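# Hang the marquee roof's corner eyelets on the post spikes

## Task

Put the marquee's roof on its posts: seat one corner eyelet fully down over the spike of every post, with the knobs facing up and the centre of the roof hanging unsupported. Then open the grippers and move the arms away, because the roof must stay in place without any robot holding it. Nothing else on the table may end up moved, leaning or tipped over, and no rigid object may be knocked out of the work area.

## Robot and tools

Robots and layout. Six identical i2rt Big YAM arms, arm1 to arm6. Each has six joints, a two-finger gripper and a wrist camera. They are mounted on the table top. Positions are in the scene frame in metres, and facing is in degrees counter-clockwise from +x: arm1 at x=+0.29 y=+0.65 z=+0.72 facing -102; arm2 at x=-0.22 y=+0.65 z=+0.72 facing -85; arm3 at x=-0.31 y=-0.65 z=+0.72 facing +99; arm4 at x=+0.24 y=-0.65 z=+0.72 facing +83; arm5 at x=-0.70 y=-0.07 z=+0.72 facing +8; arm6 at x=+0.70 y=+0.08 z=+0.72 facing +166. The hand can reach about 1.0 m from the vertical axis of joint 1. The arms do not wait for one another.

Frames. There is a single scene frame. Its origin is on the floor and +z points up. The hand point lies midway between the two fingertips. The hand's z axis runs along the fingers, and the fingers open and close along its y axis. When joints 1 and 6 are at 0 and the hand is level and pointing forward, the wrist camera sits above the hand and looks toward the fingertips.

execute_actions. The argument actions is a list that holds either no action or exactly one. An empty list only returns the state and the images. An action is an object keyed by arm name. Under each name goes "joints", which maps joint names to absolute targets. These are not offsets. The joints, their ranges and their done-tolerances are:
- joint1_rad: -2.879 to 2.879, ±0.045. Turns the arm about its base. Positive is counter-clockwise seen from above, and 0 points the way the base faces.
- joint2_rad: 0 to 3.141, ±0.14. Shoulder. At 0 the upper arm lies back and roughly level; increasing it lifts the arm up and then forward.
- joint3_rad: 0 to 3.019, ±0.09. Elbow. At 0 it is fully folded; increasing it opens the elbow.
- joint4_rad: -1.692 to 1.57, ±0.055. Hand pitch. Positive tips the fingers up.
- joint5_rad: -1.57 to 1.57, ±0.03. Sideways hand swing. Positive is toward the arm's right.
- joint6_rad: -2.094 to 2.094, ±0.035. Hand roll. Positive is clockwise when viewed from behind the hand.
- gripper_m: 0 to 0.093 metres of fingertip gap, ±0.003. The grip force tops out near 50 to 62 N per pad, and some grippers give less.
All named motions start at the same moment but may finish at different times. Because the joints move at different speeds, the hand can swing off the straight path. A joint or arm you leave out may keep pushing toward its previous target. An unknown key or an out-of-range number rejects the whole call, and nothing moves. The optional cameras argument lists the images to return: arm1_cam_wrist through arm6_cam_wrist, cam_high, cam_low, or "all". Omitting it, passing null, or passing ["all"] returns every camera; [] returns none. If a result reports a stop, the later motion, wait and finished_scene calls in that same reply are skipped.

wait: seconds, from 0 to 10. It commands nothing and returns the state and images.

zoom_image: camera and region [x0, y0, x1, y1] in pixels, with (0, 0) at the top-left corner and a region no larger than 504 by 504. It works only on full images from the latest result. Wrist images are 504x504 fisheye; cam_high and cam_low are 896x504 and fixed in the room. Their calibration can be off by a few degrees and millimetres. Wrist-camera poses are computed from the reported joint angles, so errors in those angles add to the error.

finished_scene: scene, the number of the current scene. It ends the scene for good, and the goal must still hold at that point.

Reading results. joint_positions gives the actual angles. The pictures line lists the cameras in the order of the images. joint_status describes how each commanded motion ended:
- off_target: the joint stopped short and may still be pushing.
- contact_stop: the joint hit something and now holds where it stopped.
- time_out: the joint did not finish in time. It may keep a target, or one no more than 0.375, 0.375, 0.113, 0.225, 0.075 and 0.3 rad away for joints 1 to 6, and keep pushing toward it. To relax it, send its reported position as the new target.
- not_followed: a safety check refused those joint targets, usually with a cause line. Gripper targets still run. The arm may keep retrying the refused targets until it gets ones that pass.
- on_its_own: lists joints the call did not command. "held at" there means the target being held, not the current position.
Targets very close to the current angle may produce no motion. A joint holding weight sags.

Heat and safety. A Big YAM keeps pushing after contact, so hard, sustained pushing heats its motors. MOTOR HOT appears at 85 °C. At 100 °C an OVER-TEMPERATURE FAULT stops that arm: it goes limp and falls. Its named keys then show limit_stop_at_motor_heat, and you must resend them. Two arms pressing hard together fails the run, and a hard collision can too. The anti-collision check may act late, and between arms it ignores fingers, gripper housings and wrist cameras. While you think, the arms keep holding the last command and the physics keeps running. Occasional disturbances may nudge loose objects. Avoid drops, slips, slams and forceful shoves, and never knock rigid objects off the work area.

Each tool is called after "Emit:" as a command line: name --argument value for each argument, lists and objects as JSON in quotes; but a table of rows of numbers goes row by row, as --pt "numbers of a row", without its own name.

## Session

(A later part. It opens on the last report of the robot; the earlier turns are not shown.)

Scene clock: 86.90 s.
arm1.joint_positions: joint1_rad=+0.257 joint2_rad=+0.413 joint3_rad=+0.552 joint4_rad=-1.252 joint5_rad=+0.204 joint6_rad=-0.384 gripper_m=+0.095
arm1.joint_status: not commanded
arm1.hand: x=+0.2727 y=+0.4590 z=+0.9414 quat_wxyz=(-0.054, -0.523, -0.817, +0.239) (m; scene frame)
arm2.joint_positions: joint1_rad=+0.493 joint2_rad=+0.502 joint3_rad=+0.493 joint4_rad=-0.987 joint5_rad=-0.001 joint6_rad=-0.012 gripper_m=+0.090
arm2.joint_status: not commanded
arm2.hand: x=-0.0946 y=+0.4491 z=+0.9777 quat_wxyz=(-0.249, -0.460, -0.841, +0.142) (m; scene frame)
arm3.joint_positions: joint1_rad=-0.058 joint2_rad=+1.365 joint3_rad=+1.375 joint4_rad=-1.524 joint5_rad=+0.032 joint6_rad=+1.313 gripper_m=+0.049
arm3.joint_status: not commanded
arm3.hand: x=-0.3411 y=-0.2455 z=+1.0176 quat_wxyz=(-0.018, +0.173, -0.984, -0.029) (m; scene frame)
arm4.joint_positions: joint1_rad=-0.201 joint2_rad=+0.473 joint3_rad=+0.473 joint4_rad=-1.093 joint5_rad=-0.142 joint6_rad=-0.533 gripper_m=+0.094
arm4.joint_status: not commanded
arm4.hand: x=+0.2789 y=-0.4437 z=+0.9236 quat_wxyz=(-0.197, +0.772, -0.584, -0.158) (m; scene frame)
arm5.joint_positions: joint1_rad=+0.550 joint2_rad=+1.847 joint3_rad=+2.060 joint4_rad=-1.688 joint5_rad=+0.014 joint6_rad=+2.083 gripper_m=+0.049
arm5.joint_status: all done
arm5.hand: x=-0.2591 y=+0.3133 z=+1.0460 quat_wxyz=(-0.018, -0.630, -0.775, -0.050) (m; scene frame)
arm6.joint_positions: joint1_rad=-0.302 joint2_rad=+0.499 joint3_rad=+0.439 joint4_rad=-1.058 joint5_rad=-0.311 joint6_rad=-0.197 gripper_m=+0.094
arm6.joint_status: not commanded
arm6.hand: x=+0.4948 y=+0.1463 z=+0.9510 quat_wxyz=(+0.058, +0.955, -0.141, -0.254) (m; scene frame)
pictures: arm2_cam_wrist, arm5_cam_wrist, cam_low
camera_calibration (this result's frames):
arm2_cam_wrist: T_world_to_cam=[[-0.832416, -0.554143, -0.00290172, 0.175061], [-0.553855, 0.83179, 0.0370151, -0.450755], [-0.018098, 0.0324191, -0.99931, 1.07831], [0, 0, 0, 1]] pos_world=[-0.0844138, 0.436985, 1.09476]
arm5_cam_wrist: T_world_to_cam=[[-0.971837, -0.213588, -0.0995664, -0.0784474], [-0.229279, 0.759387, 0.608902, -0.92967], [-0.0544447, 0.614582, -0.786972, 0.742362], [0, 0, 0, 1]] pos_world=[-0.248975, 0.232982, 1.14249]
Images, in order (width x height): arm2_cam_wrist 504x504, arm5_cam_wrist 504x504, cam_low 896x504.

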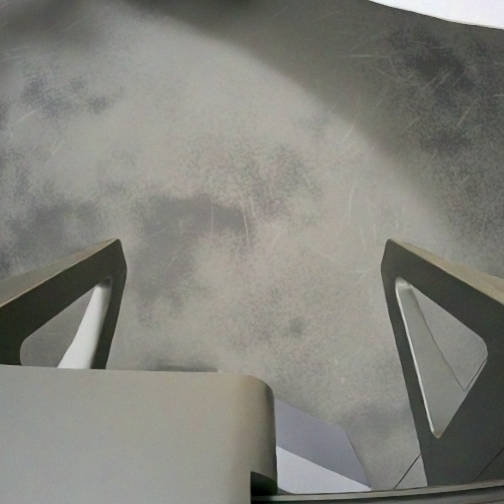

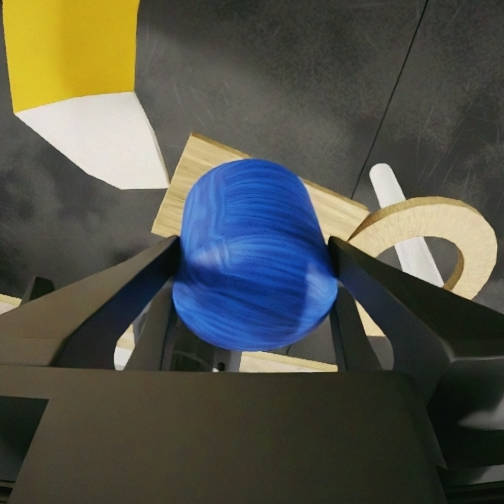

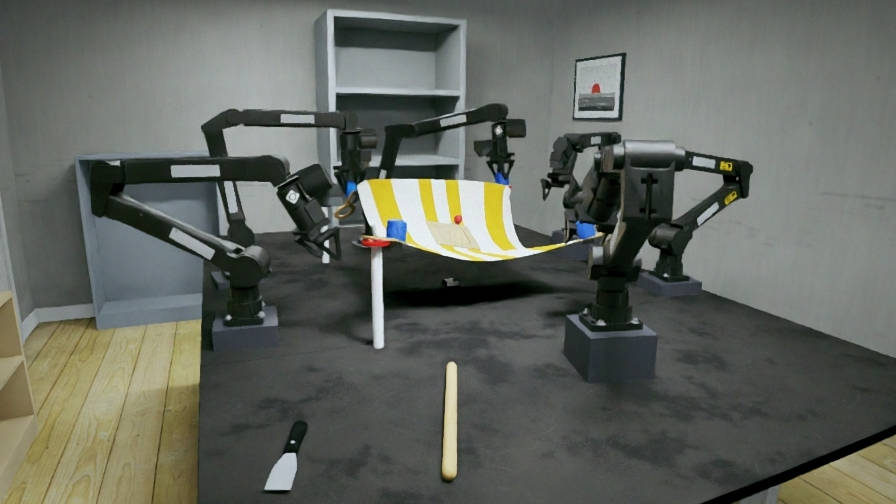

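Emit:
execute_actions --actions '[{"arm5":{"joints":{"joint1_rad":0.85,"joint2_rad":1.87,"joint3_rad":2.18}}}]' --cameras '["arm5_cam_wrist"]'

Scene clock: 89.57 s.
arm1.joint_positions: joint1_rad=+0.257 joint2_rad=+0.413 joint3_rad=+0.552 joint4_rad=-1.252 joint5_rad=+0.204 joint6_rad=-0.384 gripper_m=+0.095
arm1.joint_status: not commanded
arm1.hand: x=+0.2727 y=+0.4590 z=+0.9414 quat_wxyz=(-0.054, -0.523, -0.817, +0.239) (m; scene frame)
arm2.joint_positions: joint1_rad=+0.493 joint2_rad=+0.502 joint3_rad=+0.493 joint4_rad=-0.987 joint5_rad=-0.001 joint6_rad=-0.012 gripper_m=+0.090
arm2.joint_status: not commanded
arm2.hand: x=-0.0946 y=+0.4491 z=+0.9777 quat_wxyz=(-0.249, -0.460, -0.841, +0.142) (m; scene frame)
arm3.joint_positions: joint1_rad=-0.058 joint2_rad=+1.365 joint3_rad=+1.375 joint4_rad=-1.524 joint5_rad=+0.032 joint6_rad=+1.313 gripper_m=+0.049
arm3.joint_status: not commanded
arm3.hand: x=-0.3411 y=-0.2455 z=+1.0176 quat_wxyz=(-0.018, +0.173, -0.984, -0.029) (m; scene frame)
arm4.joint_positions: joint1_rad=-0.201 joint2_rad=+0.473 joint3_rad=+0.473 joint4_rad=-1.093 joint5_rad=-0.142 joint6_rad=-0.533 gripper_m=+0.094
arm4.joint_status: not commanded
arm4.hand: x=+0.2789 y=-0.4437 z=+0.9236 quat_wxyz=(-0.197, +0.772, -0.584, -0.158) (m; scene frame)
arm5.joint_positions: joint1_rad=+0.684 joint2_rad=+1.849 joint3_rad=+2.153 joint4_rad=-1.688 joint5_rad=+0.102 joint6_rad=+2.075 gripper_m=+0.049
arm5.joint_status: joint1_rad time_out (moved +0.134 of +0.300); the others done
arm5.on_its_own: joint1_rad reads +0.684 and still pushes toward +0.850 since a time_out
arm5.hand: x=-0.2943 y=+0.3695 z=+1.0834 quat_wxyz=(-0.064, -0.575, -0.811, -0.091) (m; scene frame)
arm6.joint_positions: joint1_rad=-0.302 joint2_rad=+0.499 joint3_rad=+0.439 joint4_rad=-1.058 joint5_rad=-0.311 joint6_rad=-0.197 gripper_m=+0.094
arm6.joint_status: not commanded
arm6.hand: x=+0.4948 y=+0.1463 z=+0.9510 quat_wxyz=(+0.058, +0.955, -0.141, -0.254) (m; scene frame)
pictures: arm5_cam_wrist
camera_calibration (this result's frames):
arm5_cam_wrist: T_world_to_cam=[[-0.915873, -0.335548, -0.220419, 0.0955416], [-0.400141, 0.718339, 0.569101, -0.995213], [-0.032625, 0.609423, -0.792174, 0.749339], [0, 0, 0, 1]] pos_world=[-0.286274, 0.290295, 1.18104]
Images, in order (width x height): arm5_cam_wrist 504x504.

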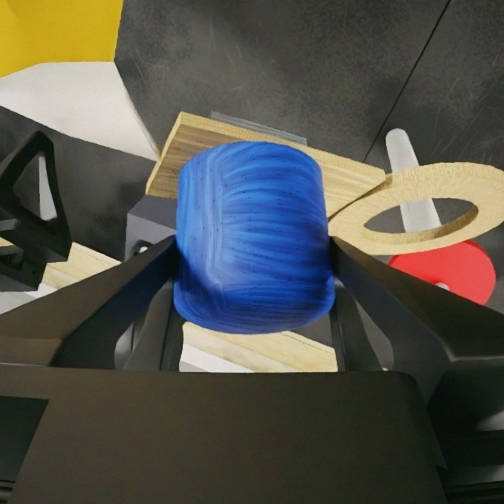

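Emit:
execute_actions --actions '[{"arm5":{"joints":{"joint1_rad":0.8,"joint2_rad":1.9,"joint3_rad":2.12}}}]' --cameras '["arm5_cam_wrist"]'

Scene clock: 91.73 s.
arm1.joint_positions: joint1_rad=+0.257 joint2_rad=+0.413 joint3_rad=+0.552 joint4_rad=-1.252 joint5_rad=+0.204 joint6_rad=-0.384 gripper_m=+0.095
arm1.joint_status: not commanded
arm1.hand: x=+0.2727 y=+0.4590 z=+0.9414 quat_wxyz=(-0.054, -0.523, -0.817, +0.239) (m; scene frame)
arm2.joint_positions: joint1_rad=+0.493 joint2_rad=+0.502 joint3_rad=+0.493 joint4_rad=-0.987 joint5_rad=-0.001 joint6_rad=-0.012 gripper_m=+0.090
arm2.joint_status: not commanded
arm2.hand: x=-0.0946 y=+0.4491 z=+0.9777 quat_wxyz=(-0.249, -0.460, -0.841, +0.142) (m; scene frame)
arm3.joint_positions: joint1_rad=-0.058 joint2_rad=+1.365 joint3_rad=+1.375 joint4_rad=-1.524 joint5_rad=+0.032 joint6_rad=+1.313 gripper_m=+0.049
arm3.joint_status: not commanded
arm3.hand: x=-0.3411 y=-0.2455 z=+1.0176 quat_wxyz=(-0.018, +0.173, -0.984, -0.029) (m; scene frame)
arm4.joint_positions: joint1_rad=-0.201 joint2_rad=+0.473 joint3_rad=+0.473 joint4_rad=-1.093 joint5_rad=-0.142 joint6_rad=-0.533 gripper_m=+0.094
arm4.joint_status: not commanded
arm4.hand: x=+0.2789 y=-0.4437 z=+0.9236 quat_wxyz=(-0.197, +0.772, -0.584, -0.158) (m; scene frame)
arm5.joint_positions: joint1_rad=+0.676 joint2_rad=+1.849 joint3_rad=+2.147 joint4_rad=-1.688 joint5_rad=+0.092 joint6_rad=+2.080 gripper_m=+0.049
arm5.joint_status: joint1_rad time_out (moved -0.009 of +0.116); the others done
arm5.on_its_own: joint1_rad reads +0.676 and still pushes toward +0.800 since a time_out
arm5.hand: x=-0.2923 y=+0.3666 z=+1.0808 quat_wxyz=(-0.059, -0.580, -0.808, -0.089) (m; scene frame)
arm6.joint_positions: joint1_rad=-0.302 joint2_rad=+0.499 joint3_rad=+0.439 joint4_rad=-1.058 joint5_rad=-0.311 joint6_rad=-0.197 gripper_m=+0.094
arm6.joint_status: not commanded
arm6.hand: x=+0.4948 y=+0.1463 z=+0.9510 quat_wxyz=(+0.058, +0.955, -0.141, -0.254) (m; scene frame)
pictures: arm5_cam_wrist
camera_calibration (this result's frames):
arm5_cam_wrist: T_world_to_cam=[[-0.922027, -0.324819, -0.210616, 0.0794461], [-0.385525, 0.721007, 0.575777, -0.994783], [-0.0351674, 0.61208, -0.790014, 0.745007], [0, 0, 0, 1]] pos_world=[-0.284063, 0.287047, 1.17807]
Images, in order (width x height): arm5_cam_wrist 504x504.

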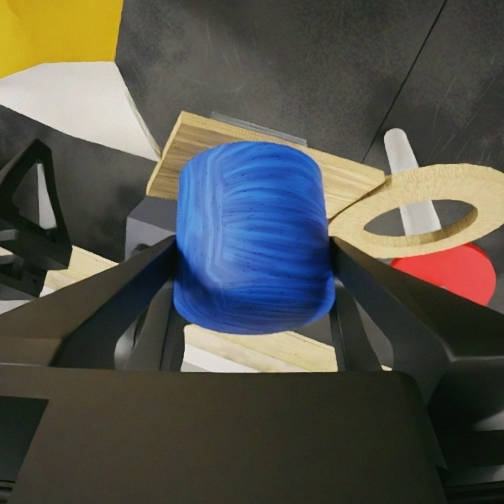

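Emit:
execute_actions --actions '[{"arm5":{"joints":{"joint1_rad":0.72,"joint2_rad":2.0,"joint3_rad":2.15}},"arm3":{"joints":{"joint1_rad":-0.25,"joint2_rad":1.5,"joint3_rad":1.55,"joint4_rad":-1.65,"joint6_rad":1.1}}}]' --cameras '["arm5_cam_wrist","cam_high"]'

Scene clock: 93.93 s.
arm1.joint_positions: joint1_rad=+0.257 joint2_rad=+0.413 joint3_rad=+0.552 joint4_rad=-1.252 joint5_rad=+0.204 joint6_rad=-0.384 gripper_m=+0.095
arm1.joint_status: not commanded
arm1.hand: x=+0.2727 y=+0.4590 z=+0.9414 quat_wxyz=(-0.054, -0.523, -0.817, +0.239) (m; scene frame)
arm2.joint_positions: joint1_rad=+0.493 joint2_rad=+0.502 joint3_rad=+0.493 joint4_rad=-0.987 joint5_rad=-0.001 joint6_rad=-0.012 gripper_m=+0.090
arm2.joint_status: not commanded
arm2.hand: x=-0.0946 y=+0.4491 z=+0.9777 quat_wxyz=(-0.249, -0.460, -0.841, +0.142) (m; scene frame)
arm3.joint_positions: joint1_rad=-0.251 joint2_rad=+1.519 joint3_rad=+1.511 joint4_rad=-1.613 joint5_rad=+0.030 joint6_rad=+1.079 gripper_m=+0.049
arm3.joint_status: all done
arm3.hand: x=-0.2598 y=-0.2143 z=+1.0077 quat_wxyz=(-0.007, +0.194, -0.981, +0.027) (m; scene frame)
arm4.joint_positions: joint1_rad=-0.201 joint2_rad=+0.473 joint3_rad=+0.473 joint4_rad=-1.093 joint5_rad=-0.142 joint6_rad=-0.533 gripper_m=+0.094
arm4.joint_status: not commanded
arm4.hand: x=+0.2789 y=-0.4437 z=+0.9236 quat_wxyz=(-0.197, +0.772, -0.584, -0.158) (m; scene frame)
arm5.joint_positions: joint1_rad=+0.664 joint2_rad=+2.023 joint3_rad=+2.117 joint4_rad=-1.688 joint5_rad=+0.024 joint6_rad=+2.083 gripper_m=+0.049
arm5.joint_status: joint1_rad time_out (moved -0.012 of +0.044); the others done
arm5.on_its_own: joint1_rad reads +0.664 and still pushes toward +0.720 since a time_out
arm5.hand: x=-0.2792 y=+0.3865 z=+0.9653 quat_wxyz=(-0.015, -0.586, -0.810, +0.009) (m; scene frame)
arm6.joint_positions: joint1_rad=-0.302 joint2_rad=+0.499 joint3_rad=+0.439 joint4_rad=-1.058 joint5_rad=-0.311 joint6_rad=-0.197 gripper_m=+0.094
arm6.joint_status: not commanded
arm6.hand: x=+0.4948 y=+0.1463 z=+0.9510 quat_wxyz=(+0.058, +0.955, -0.141, -0.254) (m; scene frame)
pictures: arm5_cam_wrist, cam_high
camera_calibration (this result's frames):
arm5_cam_wrist: T_world_to_cam=[[-0.945328, -0.32612, -0.000603796, -0.135062], [-0.271132, 0.784903, 0.557149, -0.912349], [-0.181223, 0.526852, -0.830413, 0.673223], [0, 0, 0, 1]] pos_world=[-0.253041, 0.31737, 1.06729]
Images, in order (width x height): arm5_cam_wrist 504x504, cam_high 896x504.

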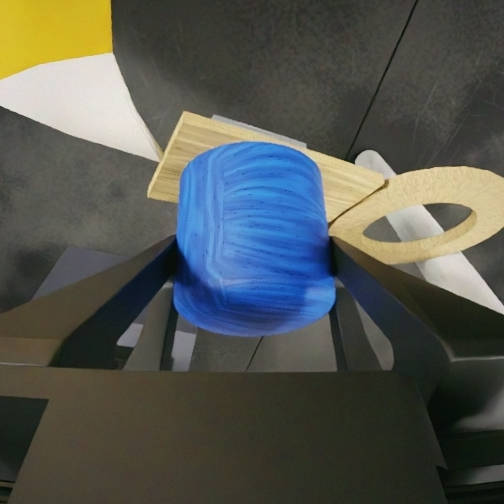

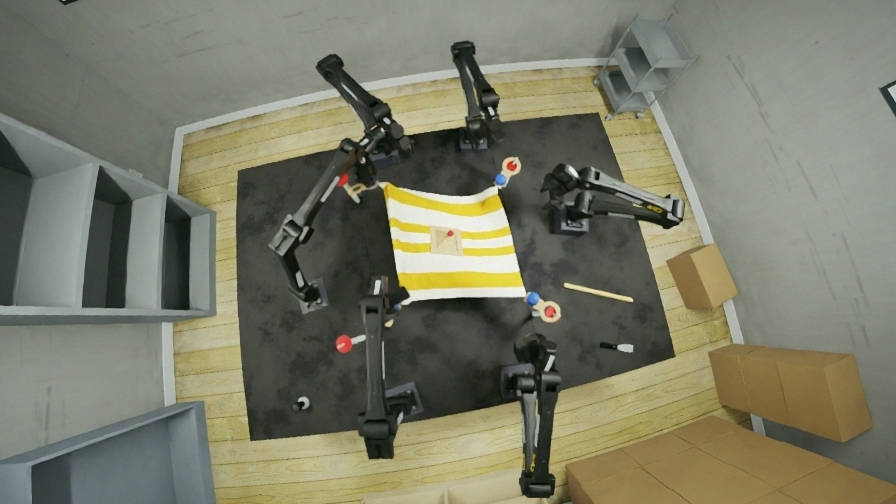

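Emit:
execute_actions --actions '[{"arm5":{"joints":{"joint1_rad":0.64,"joint2_rad":1.87,"joint3_rad":2.12}}}]' --cameras '[]'

Emit:
execute_actions --actions '[{"arm5":{"joints":{"joint1_rad":0.82,"joint2_rad":1.84,"joint3_rad":2.08}}}]' --cameras '["arm5_cam_wrist"]'

Scene clock: 95.30 s.
arm1.joint_positions: joint1_rad=+0.257 joint2_rad=+0.413 joint3_rad=+0.552 joint4_rad=-1.252 joint5_rad=+0.204 joint6_rad=-0.384 gripper_m=+0.095
arm1.joint_status: not commanded
arm1.hand: x=+0.2727 y=+0.4590 z=+0.9414 quat_wxyz=(-0.054, -0.523, -0.817, +0.239) (m; scene frame)
arm2.joint_positions: joint1_rad=+0.493 joint2_rad=+0.502 joint3_rad=+0.493 joint4_rad=-0.987 joint5_rad=-0.001 joint6_rad=-0.012 gripper_m=+0.090
arm2.joint_status: not commanded
arm2.hand: x=-0.0946 y=+0.4491 z=+0.9777 quat_wxyz=(-0.249, -0.460, -0.841, +0.142) (m; scene frame)
arm3.joint_positions: joint1_rad=-0.251 joint2_rad=+1.514 joint3_rad=+1.511 joint4_rad=-1.630 joint5_rad=+0.030 joint6_rad=+1.079 gripper_m=+0.049
arm3.joint_status: not commanded
arm3.hand: x=-0.2603 y=-0.2192 z=+1.0101 quat_wxyz=(-0.005, +0.194, -0.980, +0.032) (m; scene frame)
arm4.joint_positions: joint1_rad=-0.201 joint2_rad=+0.473 joint3_rad=+0.473 joint4_rad=-1.093 joint5_rad=-0.142 joint6_rad=-0.533 gripper_m=+0.094
arm4.joint_status: not commanded
arm4.hand: x=+0.2789 y=-0.4437 z=+0.9236 quat_wxyz=(-0.197, +0.772, -0.584, -0.158) (m; scene frame)
arm5.joint_positions: joint1_rad=+0.608 joint2_rad=+1.869 joint3_rad=+2.098 joint4_rad=-1.688 joint5_rad=+0.012 joint6_rad=+2.081 gripper_m=+0.049
arm5.joint_status: all done
arm5.hand: x=-0.2751 y=+0.3457 z=+1.0487 quat_wxyz=(-0.018, -0.606, -0.793, -0.059) (m; scene frame)
arm6.joint_positions: joint1_rad=-0.302 joint2_rad=+0.499 joint3_rad=+0.439 joint4_rad=-1.058 joint5_rad=-0.311 joint6_rad=-0.197 gripper_m=+0.094
arm6.joint_status: not commanded
arm6.hand: x=+0.4948 y=+0.1463 z=+0.9510 quat_wxyz=(+0.058, +0.955, -0.141, -0.254) (m; scene frame)
pictures: none
No camera images: the call's "cameras" was empty. Leave "cameras" out to get every camera's image.

Scene clock: 97.33 s.
arm1.joint_positions: joint1_rad=+0.257 joint2_rad=+0.413 joint3_rad=+0.552 joint4_rad=-1.252 joint5_rad=+0.204 joint6_rad=-0.384 gripper_m=+0.095
arm1.joint_status: not commanded
arm1.hand: x=+0.2727 y=+0.4590 z=+0.9414 quat_wxyz=(-0.054, -0.523, -0.817, +0.239) (m; scene frame)
arm2.joint_positions: joint1_rad=+0.493 joint2_rad=+0.502 joint3_rad=+0.493 joint4_rad=-0.987 joint5_rad=-0.001 joint6_rad=-0.012 gripper_m=+0.090
arm2.joint_status: not commanded
arm2.hand: x=-0.0946 y=+0.4491 z=+0.9777 quat_wxyz=(-0.249, -0.460, -0.841, +0.142) (m; scene frame)
arm3.joint_positions: joint1_rad=-0.251 joint2_rad=+1.514 joint3_rad=+1.511 joint4_rad=-1.630 joint5_rad=+0.030 joint6_rad=+1.079 gripper_m=+0.049
arm3.joint_status: not commanded
arm3.hand: x=-0.2603 y=-0.2192 z=+1.0101 quat_wxyz=(-0.005, +0.194, -0.980, +0.032) (m; scene frame)
arm4.joint_positions: joint1_rad=-0.201 joint2_rad=+0.473 joint3_rad=+0.473 joint4_rad=-1.093 joint5_rad=-0.142 joint6_rad=-0.533 gripper_m=+0.094
arm4.joint_status: not commanded
arm4.hand: x=+0.2789 y=-0.4437 z=+0.9236 quat_wxyz=(-0.197, +0.772, -0.584, -0.158) (m; scene frame)
arm5.joint_positions: joint1_rad=+0.724 joint2_rad=+1.864 joint3_rad=+2.063 joint4_rad=-1.688 joint5_rad=+0.070 joint6_rad=+2.074 gripper_m=+0.049
arm5.joint_status: joint1_rad time_out (moved +0.115 of +0.212); the others done
arm5.on_its_own: joint1_rad reads +0.724 and still pushes toward +0.820 since a time_out
arm5.hand: x=-0.3221 y=+0.3809 z=+1.0373 quat_wxyz=(-0.042, -0.558, -0.828, -0.041) (m; scene frame)
arm6.joint_positions: joint1_rad=-0.302 joint2_rad=+0.499 joint3_rad=+0.439 joint4_rad=-1.058 joint5_rad=-0.311 joint6_rad=-0.197 gripper_m=+0.094
arm6.joint_status: not commanded
arm6.hand: x=+0.4948 y=+0.1463 z=+0.9510 quat_wxyz=(+0.058, +0.955, -0.141, -0.254) (m; scene frame)
pictures: arm5_cam_wrist
camera_calibration (this result's frames):
arm5_cam_wrist: T_world_to_cam=[[-0.9155, -0.385971, -0.113513, -0.0278756], [-0.37975, 0.735872, 0.560609, -0.979539], [-0.132848, 0.556344, -0.820264, 0.722064], [0, 0, 0, 1]] pos_world=[-0.301576, 0.30834, 1.13826]
Images, in order (width x height): arm5_cam_wrist 504x504.

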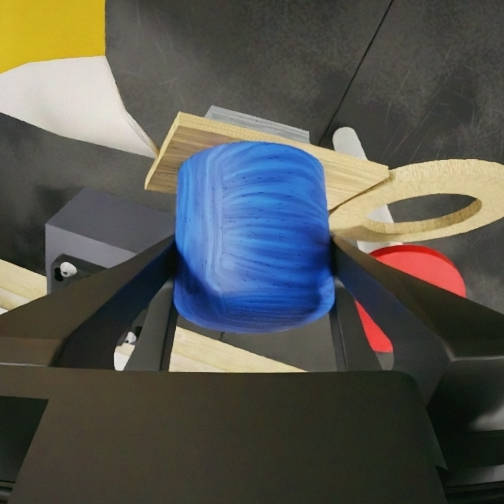

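Emit:
execute_actions --actions '[{"arm5":{"joints":{"joint1_rad":0.8,"joint2_rad":1.86,"joint3_rad":2.16}}}]' --cameras '["arm5_cam_wrist"]'

Scene clock: 99.37 s.
arm1.joint_positions: joint1_rad=+0.257 joint2_rad=+0.413 joint3_rad=+0.552 joint4_rad=-1.252 joint5_rad=+0.204 joint6_rad=-0.384 gripper_m=+0.095
arm1.joint_status: not commanded
arm1.hand: x=+0.2727 y=+0.4590 z=+0.9414 quat_wxyz=(-0.054, -0.523, -0.817, +0.239) (m; scene frame)
arm2.joint_positions: joint1_rad=+0.493 joint2_rad=+0.502 joint3_rad=+0.493 joint4_rad=-0.987 joint5_rad=-0.001 joint6_rad=-0.012 gripper_m=+0.090
arm2.joint_status: not commanded
arm2.hand: x=-0.0946 y=+0.4491 z=+0.9777 quat_wxyz=(-0.249, -0.460, -0.841, +0.142) (m; scene frame)
arm3.joint_positions: joint1_rad=-0.251 joint2_rad=+1.514 joint3_rad=+1.511 joint4_rad=-1.630 joint5_rad=+0.030 joint6_rad=+1.079 gripper_m=+0.049
arm3.joint_status: not commanded
arm3.hand: x=-0.2603 y=-0.2192 z=+1.0101 quat_wxyz=(-0.005, +0.194, -0.980, +0.032) (m; scene frame)
arm4.joint_positions: joint1_rad=-0.201 joint2_rad=+0.473 joint3_rad=+0.473 joint4_rad=-1.093 joint5_rad=-0.142 joint6_rad=-0.533 gripper_m=+0.094
arm4.joint_status: not commanded
arm4.hand: x=+0.2789 y=-0.4437 z=+0.9236 quat_wxyz=(-0.197, +0.772, -0.584, -0.158) (m; scene frame)
arm5.joint_positions: joint1_rad=+0.720 joint2_rad=+1.864 joint3_rad=+2.063 joint4_rad=-1.688 joint5_rad=+0.066 joint6_rad=+2.074 gripper_m=+0.049
arm5.joint_status: joint1_rad time_out (moved -0.003 of +0.076); joint3_rad time_out (moved +0.000 of +0.097); the others done
arm5.on_its_own: joint1_rad reads +0.720 and still pushes toward +0.800 since a time_out; joint3_rad reads +2.063 and still pushes toward +2.160 since a time_out
arm5.hand: x=-0.3211 y=+0.3800 z=+1.0373 quat_wxyz=(-0.040, -0.559, -0.827, -0.041) (m; scene frame)
arm6.joint_positions: joint1_rad=-0.302 joint2_rad=+0.499 joint3_rad=+0.439 joint4_rad=-1.058 joint5_rad=-0.311 joint6_rad=-0.197 gripper_m=+0.094
arm6.joint_status: not commanded
arm6.hand: x=+0.4948 y=+0.1463 z=+0.9510 quat_wxyz=(+0.058, +0.955, -0.141, -0.254) (m; scene frame)
pictures: arm5_cam_wrist
camera_calibration (this result's frames):
arm5_cam_wrist: T_world_to_cam=[[-0.917042, -0.38287, -0.111558, -0.0310021], [-0.375672, 0.735526, 0.563802, -0.980382], [-0.133809, 0.558939, -0.818341, 0.71935], [0, 0, 0, 1]] pos_world=[-0.300477, 0.307154, 1.13796]
Images, in order (width x height): arm5_cam_wrist 504x504.

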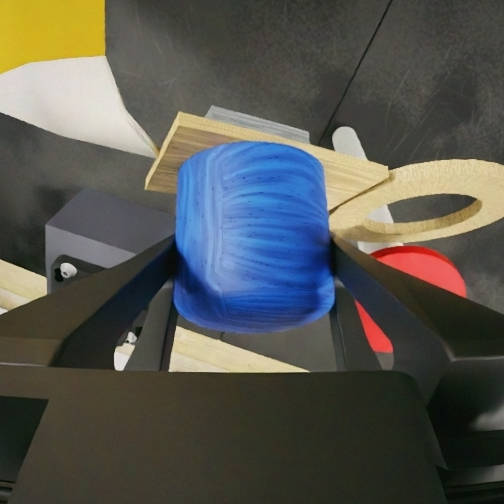

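Emit:
execute_actions --actions '[{"arm5":{"joints":{"joint1_rad":0.92,"joint2_rad":1.82,"joint3_rad":2.2}}}]' --cameras '["arm5_cam_wrist","cam_low"]'

Scene clock: 101.97 s.
arm1.joint_positions: joint1_rad=+0.257 joint2_rad=+0.413 joint3_rad=+0.552 joint4_rad=-1.252 joint5_rad=+0.204 joint6_rad=-0.384 gripper_m=+0.095
arm1.joint_status: not commanded
arm1.hand: x=+0.2727 y=+0.4590 z=+0.9414 quat_wxyz=(-0.054, -0.523, -0.817, +0.239) (m; scene frame)
arm2.joint_positions: joint1_rad=+0.493 joint2_rad=+0.502 joint3_rad=+0.493 joint4_rad=-0.987 joint5_rad=-0.001 joint6_rad=-0.012 gripper_m=+0.090
arm2.joint_status: not commanded
arm2.hand: x=-0.0946 y=+0.4491 z=+0.9777 quat_wxyz=(-0.249, -0.460, -0.841, +0.142) (m; scene frame)
arm3.joint_positions: joint1_rad=-0.247 joint2_rad=+1.514 joint3_rad=+1.515 joint4_rad=-1.630 joint5_rad=+0.030 joint6_rad=+1.070 gripper_m=+0.049
arm3.joint_status: not commanded
arm3.hand: x=-0.2618 y=-0.2180 z=+1.0117 quat_wxyz=(-0.006, +0.201, -0.979, +0.030) (m; scene frame)
arm4.joint_positions: joint1_rad=-0.201 joint2_rad=+0.473 joint3_rad=+0.473 joint4_rad=-1.093 joint5_rad=-0.142 joint6_rad=-0.533 gripper_m=+0.094
arm4.joint_status: not commanded
arm4.hand: x=+0.2789 y=-0.4437 z=+0.9236 quat_wxyz=(-0.197, +0.772, -0.584, -0.158) (m; scene frame)
arm5.joint_positions: joint1_rad=+0.776 joint2_rad=+1.858 joint3_rad=+2.093 joint4_rad=-1.688 joint5_rad=+0.089 joint6_rad=+2.075 gripper_m=+0.049
arm5.joint_status: joint1_rad time_out (moved +0.055 of +0.200); joint3_rad time_out (moved +0.030 of +0.137); the others done
arm5.on_its_own: joint1_rad reads +0.776 and still pushes toward +0.920 since a time_out; joint3_rad reads +2.093 and still pushes toward +2.200 since a time_out
arm5.hand: x=-0.3415 y=+0.4010 z=+1.0533 quat_wxyz=(-0.052, -0.537, -0.840, -0.060) (m; scene frame)
arm6.joint_positions: joint1_rad=-0.302 joint2_rad=+0.499 joint3_rad=+0.439 joint4_rad=-1.058 joint5_rad=-0.311 joint6_rad=-0.197 gripper_m=+0.094
arm6.joint_status: not commanded
arm6.hand: x=+0.4948 y=+0.1463 z=+0.9510 quat_wxyz=(+0.058, +0.955, -0.141, -0.254) (m; scene frame)
pictures: arm5_cam_wrist, cam_low
camera_calibration (this result's frames):
arm5_cam_wrist: T_world_to_cam=[[-0.890224, -0.42855, -0.15442, 0.032765], [-0.436534, 0.705743, 0.558002, -1.01526], [-0.13015, 0.564156, -0.815346, 0.713981], [0, 0, 0, 1]] pos_world=[-0.321103, 0.327758, 1.15372]
Images, in order (width x height): arm5_cam_wrist 504x504, cam_low 896x504.

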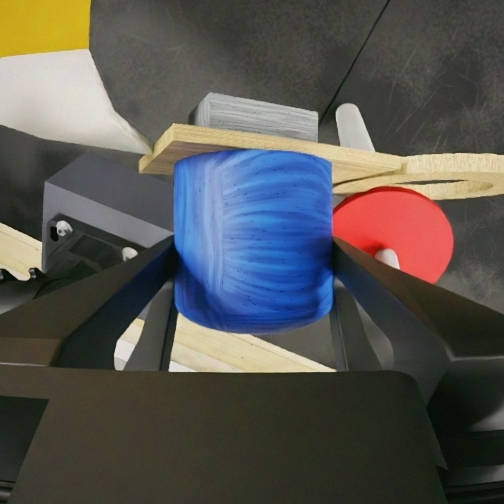

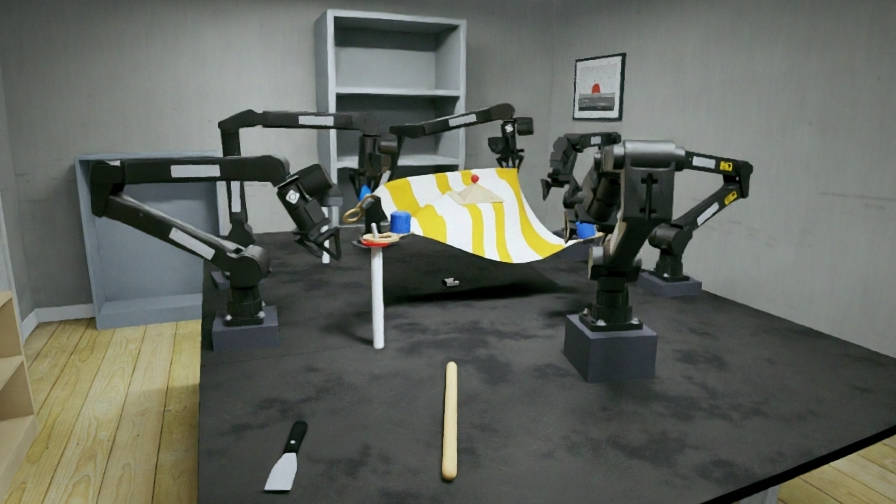

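Emit:
execute_actions --actions '[{"arm5":{"joints":{"joint1_rad":0.68,"joint2_rad":1.78,"joint3_rad":2.05}}}]' --cameras '["arm5_cam_wrist","cam_low"]'

Scene clock: 103.37 s.
arm1.joint_positions: joint1_rad=+0.257 joint2_rad=+0.413 joint3_rad=+0.552 joint4_rad=-1.252 joint5_rad=+0.204 joint6_rad=-0.384 gripper_m=+0.095
arm1.joint_status: not commanded
arm1.hand: x=+0.2727 y=+0.4590 z=+0.9414 quat_wxyz=(-0.054, -0.523, -0.817, +0.239) (m; scene frame)
arm2.joint_positions: joint1_rad=+0.493 joint2_rad=+0.502 joint3_rad=+0.493 joint4_rad=-0.987 joint5_rad=-0.001 joint6_rad=-0.012 gripper_m=+0.090
arm2.joint_status: not commanded
arm2.hand: x=-0.0946 y=+0.4491 z=+0.9777 quat_wxyz=(-0.249, -0.460, -0.841, +0.142) (m; scene frame)
arm3.joint_positions: joint1_rad=-0.247 joint2_rad=+1.514 joint3_rad=+1.515 joint4_rad=-1.630 joint5_rad=+0.030 joint6_rad=+1.071 gripper_m=+0.049
arm3.joint_status: not commanded
arm3.hand: x=-0.2618 y=-0.2180 z=+1.0117 quat_wxyz=(-0.006, +0.200, -0.979, +0.030) (m; scene frame)
arm4.joint_positions: joint1_rad=-0.201 joint2_rad=+0.473 joint3_rad=+0.473 joint4_rad=-1.093 joint5_rad=-0.142 joint6_rad=-0.533 gripper_m=+0.094
arm4.joint_status: not commanded
arm4.hand: x=+0.2789 y=-0.4437 z=+0.9236 quat_wxyz=(-0.197, +0.772, -0.584, -0.158) (m; scene frame)
arm5.joint_positions: joint1_rad=+0.645 joint2_rad=+1.808 joint3_rad=+2.040 joint4_rad=-1.688 joint5_rad=+0.012 joint6_rad=+2.082 gripper_m=+0.049
arm5.joint_status: all done
arm5.hand: x=-0.3050 y=+0.3460 z=+1.0597 quat_wxyz=(-0.017, -0.592, -0.803, -0.060) (m; scene frame)
arm6.joint_positions: joint1_rad=-0.302 joint2_rad=+0.499 joint3_rad=+0.439 joint4_rad=-1.058 joint5_rad=-0.311 joint6_rad=-0.197 gripper_m=+0.094
arm6.joint_status: not commanded
arm6.hand: x=+0.4948 y=+0.1463 z=+0.9510 quat_wxyz=(+0.058, +0.955, -0.141, -0.254) (m; scene frame)
pictures: arm5_cam_wrist, cam_low
camera_calibration (this result's frames):
arm5_cam_wrist: T_world_to_cam=[[-0.945523, -0.304272, -0.11578, -0.0581085], [-0.308752, 0.725311, 0.615302, -0.992596], [-0.103243, 0.617529, -0.779743, 0.706953], [0, 0, 0, 1]] pos_world=[-0.288421, 0.265696, 1.15526]
Images, in order (width x height): arm5_cam_wrist 504x504, cam_low 896x504.

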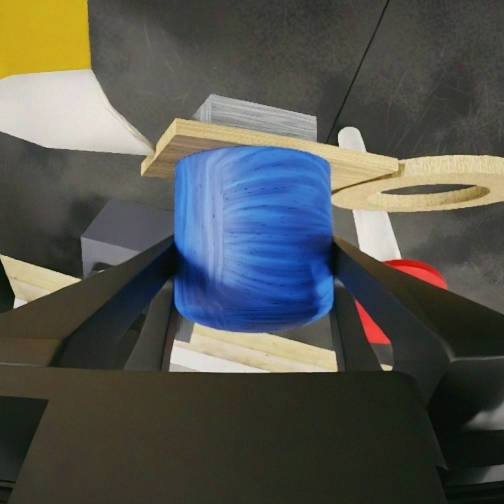

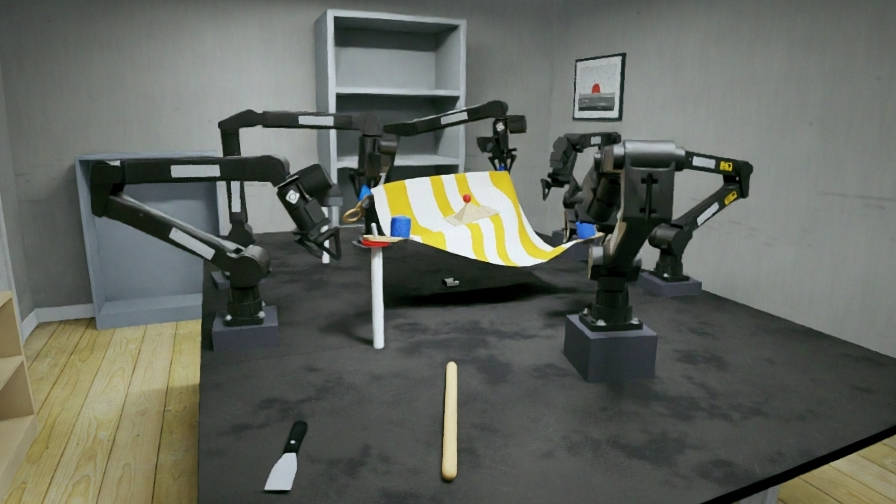

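Emit:
execute_actions --actions '[{"arm5":{"joints":{"joint1_rad":0.4,"joint2_rad":1.64,"joint3_rad":1.15,"joint4_rad":-1.1,"joint6_rad":2.0}}}]' --cameras '[]'

Emit:
execute_actions --actions '[{"arm5":{"joints":{"joint2_rad":1.71,"joint3_rad":1.1,"joint4_rad":-1.03}}}]' --cameras '["arm5_cam_wrist"]'

Scene clock: 105.53 s.
arm1.joint_positions: joint1_rad=+0.257 joint2_rad=+0.413 joint3_rad=+0.552 joint4_rad=-1.252 joint5_rad=+0.204 joint6_rad=-0.384 gripper_m=+0.095
arm1.joint_status: not commanded
arm1.hand: x=+0.2727 y=+0.4590 z=+0.9414 quat_wxyz=(-0.054, -0.523, -0.817, +0.239) (m; scene frame)
arm2.joint_positions: joint1_rad=+0.493 joint2_rad=+0.502 joint3_rad=+0.493 joint4_rad=-0.987 joint5_rad=-0.001 joint6_rad=-0.012 gripper_m=+0.090
arm2.joint_status: not commanded
arm2.hand: x=-0.0946 y=+0.4491 z=+0.9777 quat_wxyz=(-0.249, -0.460, -0.841, +0.142) (m; scene frame)
arm3.joint_positions: joint1_rad=-0.247 joint2_rad=+1.512 joint3_rad=+1.515 joint4_rad=-1.638 joint5_rad=+0.030 joint6_rad=+1.083 gripper_m=+0.049
arm3.joint_status: not commanded
arm3.hand: x=-0.2621 y=-0.2203 z=+1.0124 quat_wxyz=(-0.005, +0.194, -0.980, +0.033) (m; scene frame)
arm4.joint_positions: joint1_rad=-0.201 joint2_rad=+0.473 joint3_rad=+0.473 joint4_rad=-1.093 joint5_rad=-0.142 joint6_rad=-0.533 gripper_m=+0.094
arm4.joint_status: not commanded
arm4.hand: x=+0.2789 y=-0.4437 z=+0.9236 quat_wxyz=(-0.197, +0.772, -0.584, -0.158) (m; scene frame)
arm5.joint_positions: joint1_rad=+0.397 joint2_rad=+1.653 joint3_rad=+1.153 joint4_rad=-1.108 joint5_rad=-0.004 joint6_rad=+2.007 gripper_m=+0.049
arm5.joint_status: all done
arm5.hand: x=-0.3235 y=+0.1691 z=+0.8063 quat_wxyz=(+0.004, -0.660, -0.751, +0.013) (m; scene frame)
arm6.joint_positions: joint1_rad=-0.302 joint2_rad=+0.499 joint3_rad=+0.439 joint4_rad=-1.058 joint5_rad=-0.311 joint6_rad=-0.197 gripper_m=+0.094
arm6.joint_status: not commanded
arm6.hand: x=+0.4948 y=+0.1463 z=+0.9510 quat_wxyz=(+0.058, +0.955, -0.141, -0.254) (m; scene frame)
pictures: none
No camera images: the call's "cameras" was empty. Leave "cameras" out to get every camera's image.

Scene clock: 106.50 s.
arm1.joint_positions: joint1_rad=+0.257 joint2_rad=+0.413 joint3_rad=+0.552 joint4_rad=-1.252 joint5_rad=+0.204 joint6_rad=-0.384 gripper_m=+0.095
arm1.joint_status: not commanded
arm1.hand: x=+0.2727 y=+0.4590 z=+0.9414 quat_wxyz=(-0.054, -0.523, -0.817, +0.239) (m; scene frame)
arm2.joint_positions: joint1_rad=+0.493 joint2_rad=+0.502 joint3_rad=+0.493 joint4_rad=-0.987 joint5_rad=-0.001 joint6_rad=-0.012 gripper_m=+0.090
arm2.joint_status: not commanded
arm2.hand: x=-0.0946 y=+0.4491 z=+0.9777 quat_wxyz=(-0.249, -0.460, -0.841, +0.142) (m; scene frame)
arm3.joint_positions: joint1_rad=-0.247 joint2_rad=+1.512 joint3_rad=+1.515 joint4_rad=-1.638 joint5_rad=+0.030 joint6_rad=+1.083 gripper_m=+0.049
arm3.joint_status: not commanded
arm3.hand: x=-0.2621 y=-0.2203 z=+1.0124 quat_wxyz=(-0.005, +0.194, -0.980, +0.033) (m; scene frame)
arm4.joint_positions: joint1_rad=-0.201 joint2_rad=+0.473 joint3_rad=+0.473 joint4_rad=-1.093 joint5_rad=-0.142 joint6_rad=-0.533 gripper_m=+0.094
arm4.joint_status: not commanded
arm4.hand: x=+0.2789 y=-0.4437 z=+0.9236 quat_wxyz=(-0.197, +0.772, -0.584, -0.158) (m; scene frame)
arm5.joint_positions: joint1_rad=+0.397 joint2_rad=+1.651 joint3_rad=+1.141 joint4_rad=-1.085 joint5_rad=-0.007 joint6_rad=+1.983 gripper_m=+0.049
arm5.joint_status: all done
arm5.hand: x=-0.3235 y=+0.1696 z=+0.8030 quat_wxyz=(+0.003, -0.651, -0.759, +0.006) (m; scene frame)
arm6.joint_positions: joint1_rad=-0.302 joint2_rad=+0.499 joint3_rad=+0.439 joint4_rad=-1.058 joint5_rad=-0.311 joint6_rad=-0.197 gripper_m=+0.094
arm6.joint_status: not commanded
arm6.hand: x=+0.4948 y=+0.1463 z=+0.9510 quat_wxyz=(+0.058, +0.955, -0.141, -0.254) (m; scene frame)
pictures: arm5_cam_wrist
camera_calibration (this result's frames):
arm5_cam_wrist: T_world_to_cam=[[-0.986181, -0.16489, 0.0160686, -0.301675], [-0.124783, 0.80309, 0.582646, -0.639891], [-0.108977, 0.572589, -0.812567, 0.646001], [0, 0, 0, 1]] pos_world=[-0.306955, 0.0942537, 0.902597]
Images, in order (width x height): arm5_cam_wrist 504x504.

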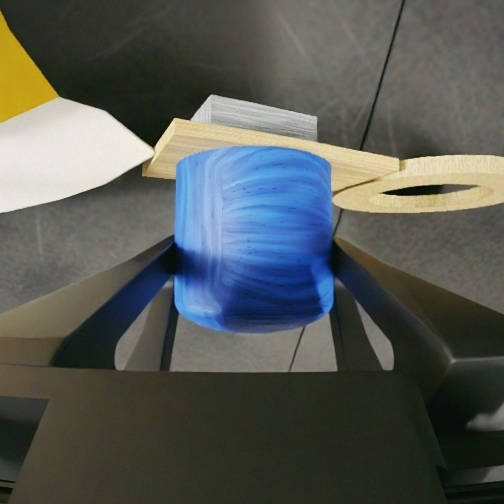

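Touching the table; release, lift, rotate.

Emit:
execute_actions --actions '[{"arm5":{"joints":{"gripper_m":0.09}}}]' --cameras '[]'

Emit:
execute_actions --actions '[{"arm5":{"joints":{"joint2_rad":1.52,"joint3_rad":1.2,"joint4_rad":-1.25,"joint6_rad":-1.14}}}]' --cameras '["arm5_cam_wrist","cam_high"]'

Scene clock: 107.60 s.
arm1.joint_positions: joint1_rad=+0.257 joint2_rad=+0.413 joint3_rad=+0.552 joint4_rad=-1.252 joint5_rad=+0.204 joint6_rad=-0.384 gripper_m=+0.095
arm1.joint_status: not commanded
arm1.hand: x=+0.2727 y=+0.4590 z=+0.9414 quat_wxyz=(-0.054, -0.523, -0.817, +0.239) (m; scene frame)
arm2.joint_positions: joint1_rad=+0.493 joint2_rad=+0.502 joint3_rad=+0.493 joint4_rad=-0.987 joint5_rad=-0.001 joint6_rad=-0.012 gripper_m=+0.090
arm2.joint_status: not commanded
arm2.hand: x=-0.0946 y=+0.4491 z=+0.9777 quat_wxyz=(-0.249, -0.460, -0.841, +0.142) (m; scene frame)
arm3.joint_positions: joint1_rad=-0.247 joint2_rad=+1.512 joint3_rad=+1.515 joint4_rad=-1.638 joint5_rad=+0.030 joint6_rad=+1.083 gripper_m=+0.049
arm3.joint_status: not commanded
arm3.hand: x=-0.2621 y=-0.2203 z=+1.0124 quat_wxyz=(-0.005, +0.194, -0.980, +0.033) (m; scene frame)
arm4.joint_positions: joint1_rad=-0.201 joint2_rad=+0.473 joint3_rad=+0.473 joint4_rad=-1.093 joint5_rad=-0.142 joint6_rad=-0.533 gripper_m=+0.094
arm4.joint_status: not commanded
arm4.hand: x=+0.2789 y=-0.4437 z=+0.9236 quat_wxyz=(-0.197, +0.772, -0.584, -0.158) (m; scene frame)
arm5.joint_positions: joint1_rad=+0.397 joint2_rad=+1.712 joint3_rad=+1.096 joint4_rad=-1.037 joint5_rad=-0.001 joint6_rad=+1.993 gripper_m=+0.090
arm5.joint_status: all done
arm5.hand: x=-0.3339 y=+0.1618 z=+0.7629 quat_wxyz=(+0.009, -0.655, -0.755, +0.035) (m; scene frame)
arm6.joint_positions: joint1_rad=-0.302 joint2_rad=+0.499 joint3_rad=+0.439 joint4_rad=-1.058 joint5_rad=-0.311 joint6_rad=-0.197 gripper_m=+0.094
arm6.joint_status: not commanded
arm6.hand: x=+0.4948 y=+0.1463 z=+0.9510 quat_wxyz=(+0.058, +0.955, -0.141, -0.254) (m; scene frame)
pictures: none
No camera images: the call's "cameras" was empty. Leave "cameras" out to get every camera's image.

Scene clock: 110.37 s.
arm1.joint_positions: joint1_rad=+0.257 joint2_rad=+0.413 joint3_rad=+0.552 joint4_rad=-1.252 joint5_rad=+0.204 joint6_rad=-0.384 gripper_m=+0.095
arm1.joint_status: not commanded
arm1.hand: x=+0.2727 y=+0.4590 z=+0.9414 quat_wxyz=(-0.054, -0.523, -0.817, +0.239) (m; scene frame)
arm2.joint_positions: joint1_rad=+0.493 joint2_rad=+0.502 joint3_rad=+0.493 joint4_rad=-0.987 joint5_rad=-0.001 joint6_rad=-0.012 gripper_m=+0.090
arm2.joint_status: not commanded
arm2.hand: x=-0.0946 y=+0.4491 z=+0.9777 quat_wxyz=(-0.249, -0.460, -0.841, +0.142) (m; scene frame)
arm3.joint_positions: joint1_rad=-0.247 joint2_rad=+1.512 joint3_rad=+1.515 joint4_rad=-1.638 joint5_rad=+0.030 joint6_rad=+1.083 gripper_m=+0.049
arm3.joint_status: not commanded
arm3.hand: x=-0.2621 y=-0.2203 z=+1.0124 quat_wxyz=(-0.005, +0.194, -0.980, +0.033) (m; scene frame)
arm4.joint_positions: joint1_rad=-0.201 joint2_rad=+0.473 joint3_rad=+0.473 joint4_rad=-1.093 joint5_rad=-0.142 joint6_rad=-0.533 gripper_m=+0.094
arm4.joint_status: not commanded
arm4.hand: x=+0.2789 y=-0.4437 z=+0.9236 quat_wxyz=(-0.197, +0.772, -0.584, -0.158) (m; scene frame)
arm5.joint_positions: joint1_rad=+0.397 joint2_rad=+1.508 joint3_rad=+1.167 joint4_rad=-1.243 joint5_rad=-0.001 joint6_rad=-1.132 gripper_m=+0.090
arm5.joint_status: all done
arm5.hand: x=-0.3445 y=+0.1555 z=+0.8715 quat_wxyz=(+0.002, +0.750, -0.661, +0.001) (m; scene frame)
arm6.joint_positions: joint1_rad=-0.302 joint2_rad=+0.499 joint3_rad=+0.439 joint4_rad=-1.058 joint5_rad=-0.311 joint6_rad=-0.197 gripper_m=+0.094
arm6.joint_status: not commanded
arm6.hand: x=+0.4948 y=+0.1463 z=+0.9510 quat_wxyz=(+0.058, +0.955, -0.141, -0.254) (m; scene frame)
pictures: arm5_cam_wrist, cam_high
camera_calibration (this result's frames):
arm5_cam_wrist: T_world_to_cam=[[0.990366, 0.138475, -0.000276946, 0.322147], [0.112154, -0.800942, 0.588143, -0.344755], [0.0812214, -0.582508, -0.808757, 0.949252], [0, 0, 0, 1]] pos_world=[-0.357478, 0.232209, 0.970568]
Images, in order (width x height): arm5_cam_wrist 504x504, cam_high 896x504.

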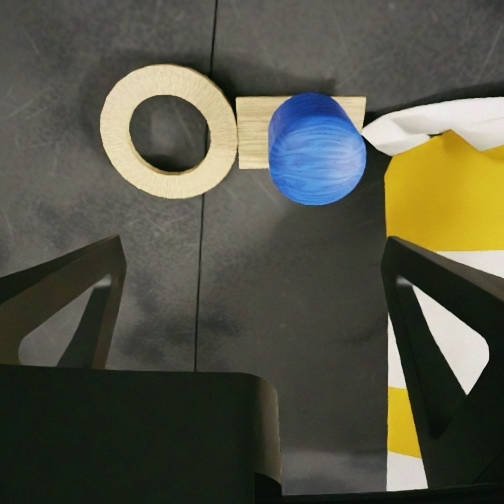

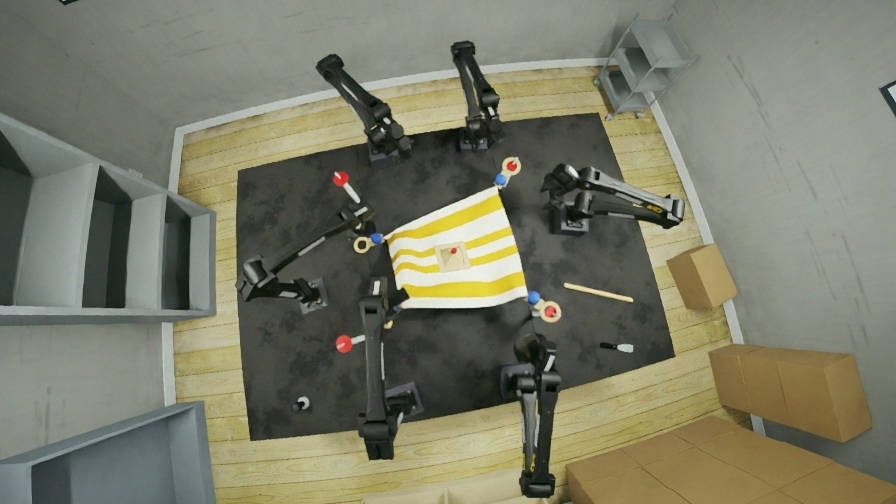

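Emit:
execute_actions --actions '[{"arm5":{"joints":{"joint2_rad":1.72,"joint3_rad":1.15,"joint4_rad":-1.05}}}]' --cameras '["arm5_cam_wrist"]'

Scene clock: 111.57 s.
arm1.joint_positions: joint1_rad=+0.257 joint2_rad=+0.413 joint3_rad=+0.552 joint4_rad=-1.252 joint5_rad=+0.204 joint6_rad=-0.384 gripper_m=+0.095
arm1.joint_status: not commanded
arm1.hand: x=+0.2727 y=+0.4590 z=+0.9414 quat_wxyz=(-0.054, -0.523, -0.817, +0.239) (m; scene frame)
arm2.joint_positions: joint1_rad=+0.493 joint2_rad=+0.502 joint3_rad=+0.493 joint4_rad=-0.987 joint5_rad=-0.001 joint6_rad=-0.012 gripper_m=+0.090
arm2.joint_status: not commanded
arm2.hand: x=-0.0946 y=+0.4491 z=+0.9777 quat_wxyz=(-0.249, -0.460, -0.841, +0.142) (m; scene frame)
arm3.joint_positions: joint1_rad=-0.247 joint2_rad=+1.512 joint3_rad=+1.515 joint4_rad=-1.638 joint5_rad=+0.030 joint6_rad=+1.083 gripper_m=+0.049
arm3.joint_status: not commanded
arm3.hand: x=-0.2621 y=-0.2203 z=+1.0124 quat_wxyz=(-0.005, +0.194, -0.980, +0.033) (m; scene frame)
arm4.joint_positions: joint1_rad=-0.201 joint2_rad=+0.473 joint3_rad=+0.473 joint4_rad=-1.093 joint5_rad=-0.142 joint6_rad=-0.533 gripper_m=+0.094
arm4.joint_status: not commanded
arm4.hand: x=+0.2789 y=-0.4437 z=+0.9236 quat_wxyz=(-0.197, +0.772, -0.584, -0.158) (m; scene frame)
arm5.joint_positions: joint1_rad=+0.397 joint2_rad=+1.739 joint3_rad=+1.140 joint4_rad=-1.058 joint5_rad=-0.001 joint6_rad=-1.133 gripper_m=+0.090
arm5.joint_status: all done
arm5.hand: x=-0.3232 y=+0.1686 z=+0.7650 quat_wxyz=(+0.037, +0.750, -0.661, -0.009) (m; scene frame)
arm6.joint_positions: joint1_rad=-0.302 joint2_rad=+0.499 joint3_rad=+0.439 joint4_rad=-1.058 joint5_rad=-0.311 joint6_rad=-0.197 gripper_m=+0.094
arm6.joint_status: not commanded
arm6.hand: x=+0.4948 y=+0.1463 z=+0.9510 quat_wxyz=(+0.058, +0.955, -0.141, -0.254) (m; scene frame)
pictures: arm5_cam_wrist
camera_calibration (this result's frames):
arm5_cam_wrist: T_world_to_cam=[[0.988241, 0.137637, -0.0666016, 0.349368], [0.149456, -0.777518, 0.610843, -0.283341], [0.0322905, -0.613614, -0.788946, 0.843227], [0, 0, 0, 1]] pos_world=[-0.330141, 0.249027, 0.861605]
Images, in order (width x height): arm5_cam_wrist 504x504.

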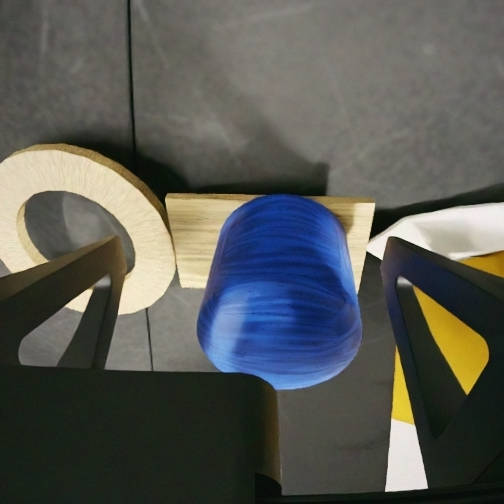

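Emit:
execute_actions --actions '[{"arm5":{"joints":{"gripper_m":0.03}}}]' --cameras '[]'

Emit:
execute_actions --actions '[{"arm5":{"joints":{"joint1_rad":0.6,"joint2_rad":1.6,"joint3_rad":1.8,"joint4_rad":-1.69,"joint6_rad":-0.15}}}]' --cameras '[]'

Emit:
execute_actions --actions '[{"arm5":{"joints":{"joint1_rad":0.74,"joint2_rad":1.75,"joint3_rad":2.0}}}]' --cameras '["arm5_cam_wrist"]'

Scene clock: 112.57 s.
arm1.joint_positions: joint1_rad=+0.257 joint2_rad=+0.413 joint3_rad=+0.552 joint4_rad=-1.252 joint5_rad=+0.204 joint6_rad=-0.384 gripper_m=+0.095
arm1.joint_status: not commanded
arm1.hand: x=+0.2727 y=+0.4590 z=+0.9414 quat_wxyz=(-0.054, -0.523, -0.817, +0.239) (m; scene frame)
arm2.joint_positions: joint1_rad=+0.493 joint2_rad=+0.502 joint3_rad=+0.493 joint4_rad=-0.987 joint5_rad=-0.001 joint6_rad=-0.012 gripper_m=+0.090
arm2.joint_status: not commanded
arm2.hand: x=-0.0946 y=+0.4491 z=+0.9777 quat_wxyz=(-0.249, -0.460, -0.841, +0.142) (m; scene frame)
arm3.joint_positions: joint1_rad=-0.247 joint2_rad=+1.512 joint3_rad=+1.515 joint4_rad=-1.638 joint5_rad=+0.030 joint6_rad=+1.083 gripper_m=+0.049
arm3.joint_status: not commanded
arm3.hand: x=-0.2621 y=-0.2203 z=+1.0124 quat_wxyz=(-0.005, +0.194, -0.980, +0.033) (m; scene frame)
arm4.joint_positions: joint1_rad=-0.201 joint2_rad=+0.473 joint3_rad=+0.473 joint4_rad=-1.093 joint5_rad=-0.142 joint6_rad=-0.533 gripper_m=+0.094
arm4.joint_status: not commanded
arm4.hand: x=+0.2789 y=-0.4437 z=+0.9236 quat_wxyz=(-0.197, +0.772, -0.584, -0.158) (m; scene frame)
arm5.joint_positions: joint1_rad=+0.397 joint2_rad=+1.739 joint3_rad=+1.140 joint4_rad=-1.056 joint5_rad=-0.001 joint6_rad=-1.134 gripper_m=+0.049
arm5.joint_status: gripper_m off_target (ended at +0.049, target +0.030)
arm5.hand: x=-0.3226 y=+0.1688 z=+0.7651 quat_wxyz=(+0.036, +0.750, -0.660, -0.009) (m; scene frame)
arm6.joint_positions: joint1_rad=-0.302 joint2_rad=+0.499 joint3_rad=+0.439 joint4_rad=-1.058 joint5_rad=-0.311 joint6_rad=-0.197 gripper_m=+0.094
arm6.joint_status: not commanded
arm6.hand: x=+0.4948 y=+0.1463 z=+0.9510 quat_wxyz=(+0.058, +0.955, -0.141, -0.254) (m; scene frame)
pictures: none
No camera images: the call's "cameras" was empty. Leave "cameras" out to get every camera's image.

Scene clock: 114.40 s.
arm1.joint_positions: joint1_rad=+0.257 joint2_rad=+0.413 joint3_rad=+0.552 joint4_rad=-1.252 joint5_rad=+0.204 joint6_rad=-0.384 gripper_m=+0.095
arm1.joint_status: not commanded
arm1.hand: x=+0.2727 y=+0.4590 z=+0.9414 quat_wxyz=(-0.054, -0.523, -0.817, +0.239) (m; scene frame)
arm2.joint_positions: joint1_rad=+0.493 joint2_rad=+0.502 joint3_rad=+0.493 joint4_rad=-0.987 joint5_rad=-0.001 joint6_rad=-0.012 gripper_m=+0.090
arm2.joint_status: not commanded
arm2.hand: x=-0.0946 y=+0.4491 z=+0.9777 quat_wxyz=(-0.249, -0.460, -0.841, +0.142) (m; scene frame)
arm3.joint_positions: joint1_rad=-0.247 joint2_rad=+1.511 joint3_rad=+1.515 joint4_rad=-1.638 joint5_rad=+0.030 joint6_rad=+1.084 gripper_m=+0.049
arm3.joint_status: not commanded
arm3.hand: x=-0.2621 y=-0.2205 z=+1.0130 quat_wxyz=(-0.005, +0.194, -0.980, +0.033) (m; scene frame)
arm4.joint_positions: joint1_rad=-0.201 joint2_rad=+0.473 joint3_rad=+0.473 joint4_rad=-1.093 joint5_rad=-0.142 joint6_rad=-0.533 gripper_m=+0.094
arm4.joint_status: not commanded
arm4.hand: x=+0.2789 y=-0.4437 z=+0.9236 quat_wxyz=(-0.197, +0.772, -0.584, -0.158) (m; scene frame)
arm5.joint_positions: joint1_rad=+0.598 joint2_rad=+1.608 joint3_rad=+1.739 joint4_rad=-1.677 joint5_rad=+0.005 joint6_rad=-0.160 gripper_m=+0.049
arm5.joint_status: all done
joint sent to its limit — the command would take arm5.joint4_rad past its lower limit, so that joint was sent only as far as its limit.
arm5.hand: x=-0.3502 y=+0.2666 z=+1.0436 quat_wxyz=(-0.018, +0.446, -0.895, +0.000) (m; scene frame)
arm6.joint_positions: joint1_rad=-0.302 joint2_rad=+0.499 joint3_rad=+0.439 joint4_rad=-1.058 joint5_rad=-0.311 joint6_rad=-0.197 gripper_m=+0.094
arm6.joint_status: not commanded
arm6.hand: x=+0.4948 y=+0.1463 z=+0.9510 quat_wxyz=(+0.058, +0.955, -0.141, -0.254) (m; scene frame)
pictures: none
No camera images: the call's "cameras" was empty. Leave "cameras" out to get every camera's image.

Scene clock: 115.33 s.
arm1.joint_positions: joint1_rad=+0.257 joint2_rad=+0.413 joint3_rad=+0.552 joint4_rad=-1.252 joint5_rad=+0.204 joint6_rad=-0.384 gripper_m=+0.095
arm1.joint_status: not commanded
arm1.hand: x=+0.2727 y=+0.4590 z=+0.9414 quat_wxyz=(-0.054, -0.523, -0.817, +0.239) (m; scene frame)
arm2.joint_positions: joint1_rad=+0.493 joint2_rad=+0.502 joint3_rad=+0.493 joint4_rad=-0.987 joint5_rad=-0.001 joint6_rad=-0.012 gripper_m=+0.090
arm2.joint_status: not commanded
arm2.hand: x=-0.0946 y=+0.4491 z=+0.9777 quat_wxyz=(-0.249, -0.460, -0.841, +0.142) (m; scene frame)
arm3.joint_positions: joint1_rad=-0.247 joint2_rad=+1.511 joint3_rad=+1.515 joint4_rad=-1.638 joint5_rad=+0.030 joint6_rad=+1.084 gripper_m=+0.049
arm3.joint_status: not commanded
arm3.hand: x=-0.2621 y=-0.2205 z=+1.0130 quat_wxyz=(-0.005, +0.194, -0.980, +0.033) (m; scene frame)
arm4.joint_positions: joint1_rad=-0.201 joint2_rad=+0.473 joint3_rad=+0.473 joint4_rad=-1.093 joint5_rad=-0.142 joint6_rad=-0.533 gripper_m=+0.094
arm4.joint_status: not commanded
arm4.hand: x=+0.2789 y=-0.4437 z=+0.9236 quat_wxyz=(-0.197, +0.772, -0.584, -0.158) (m; scene frame)
arm5.joint_positions: joint1_rad=+0.727 joint2_rad=+1.757 joint3_rad=+1.910 joint4_rad=-1.688 joint5_rad=+0.014 joint6_rad=-0.162 gripper_m=+0.049
arm5.joint_status: all done
arm5.hand: x=-0.3596 y=+0.3524 z=+1.0358 quat_wxyz=(-0.025, +0.504, -0.864, +0.002) (m; scene frame)
arm6.joint_positions: joint1_rad=-0.302 joint2_rad=+0.499 joint3_rad=+0.439 joint4_rad=-1.058 joint5_rad=-0.311 joint6_rad=-0.197 gripper_m=+0.094
arm6.joint_status: not commanded
arm6.hand: x=+0.4948 y=+0.1463 z=+0.9510 quat_wxyz=(+0.058, +0.955, -0.141, -0.254) (m; scene frame)
pictures: arm5_cam_wrist
camera_calibration (this result's frames):
arm5_cam_wrist: T_world_to_cam=[[0.876039, -0.481293, 0.0302018, 0.455646], [-0.416243, -0.72304, 0.551321, -0.461397], [-0.24351, -0.495551, -0.833746, 1.0765], [0, 0, 0, 1]] pos_world=[-0.329077, 0.419154, 1.13815]
Images, in order (width x height): arm5_cam_wrist 504x504.

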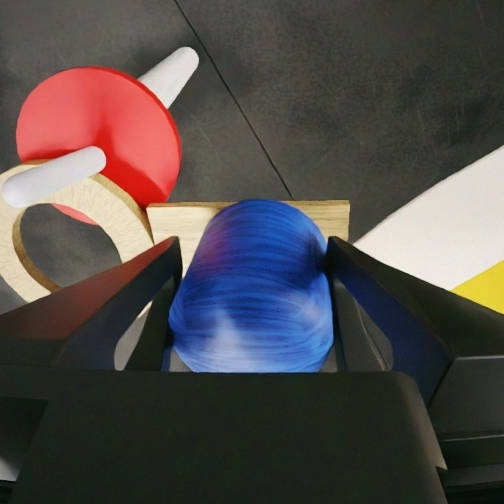

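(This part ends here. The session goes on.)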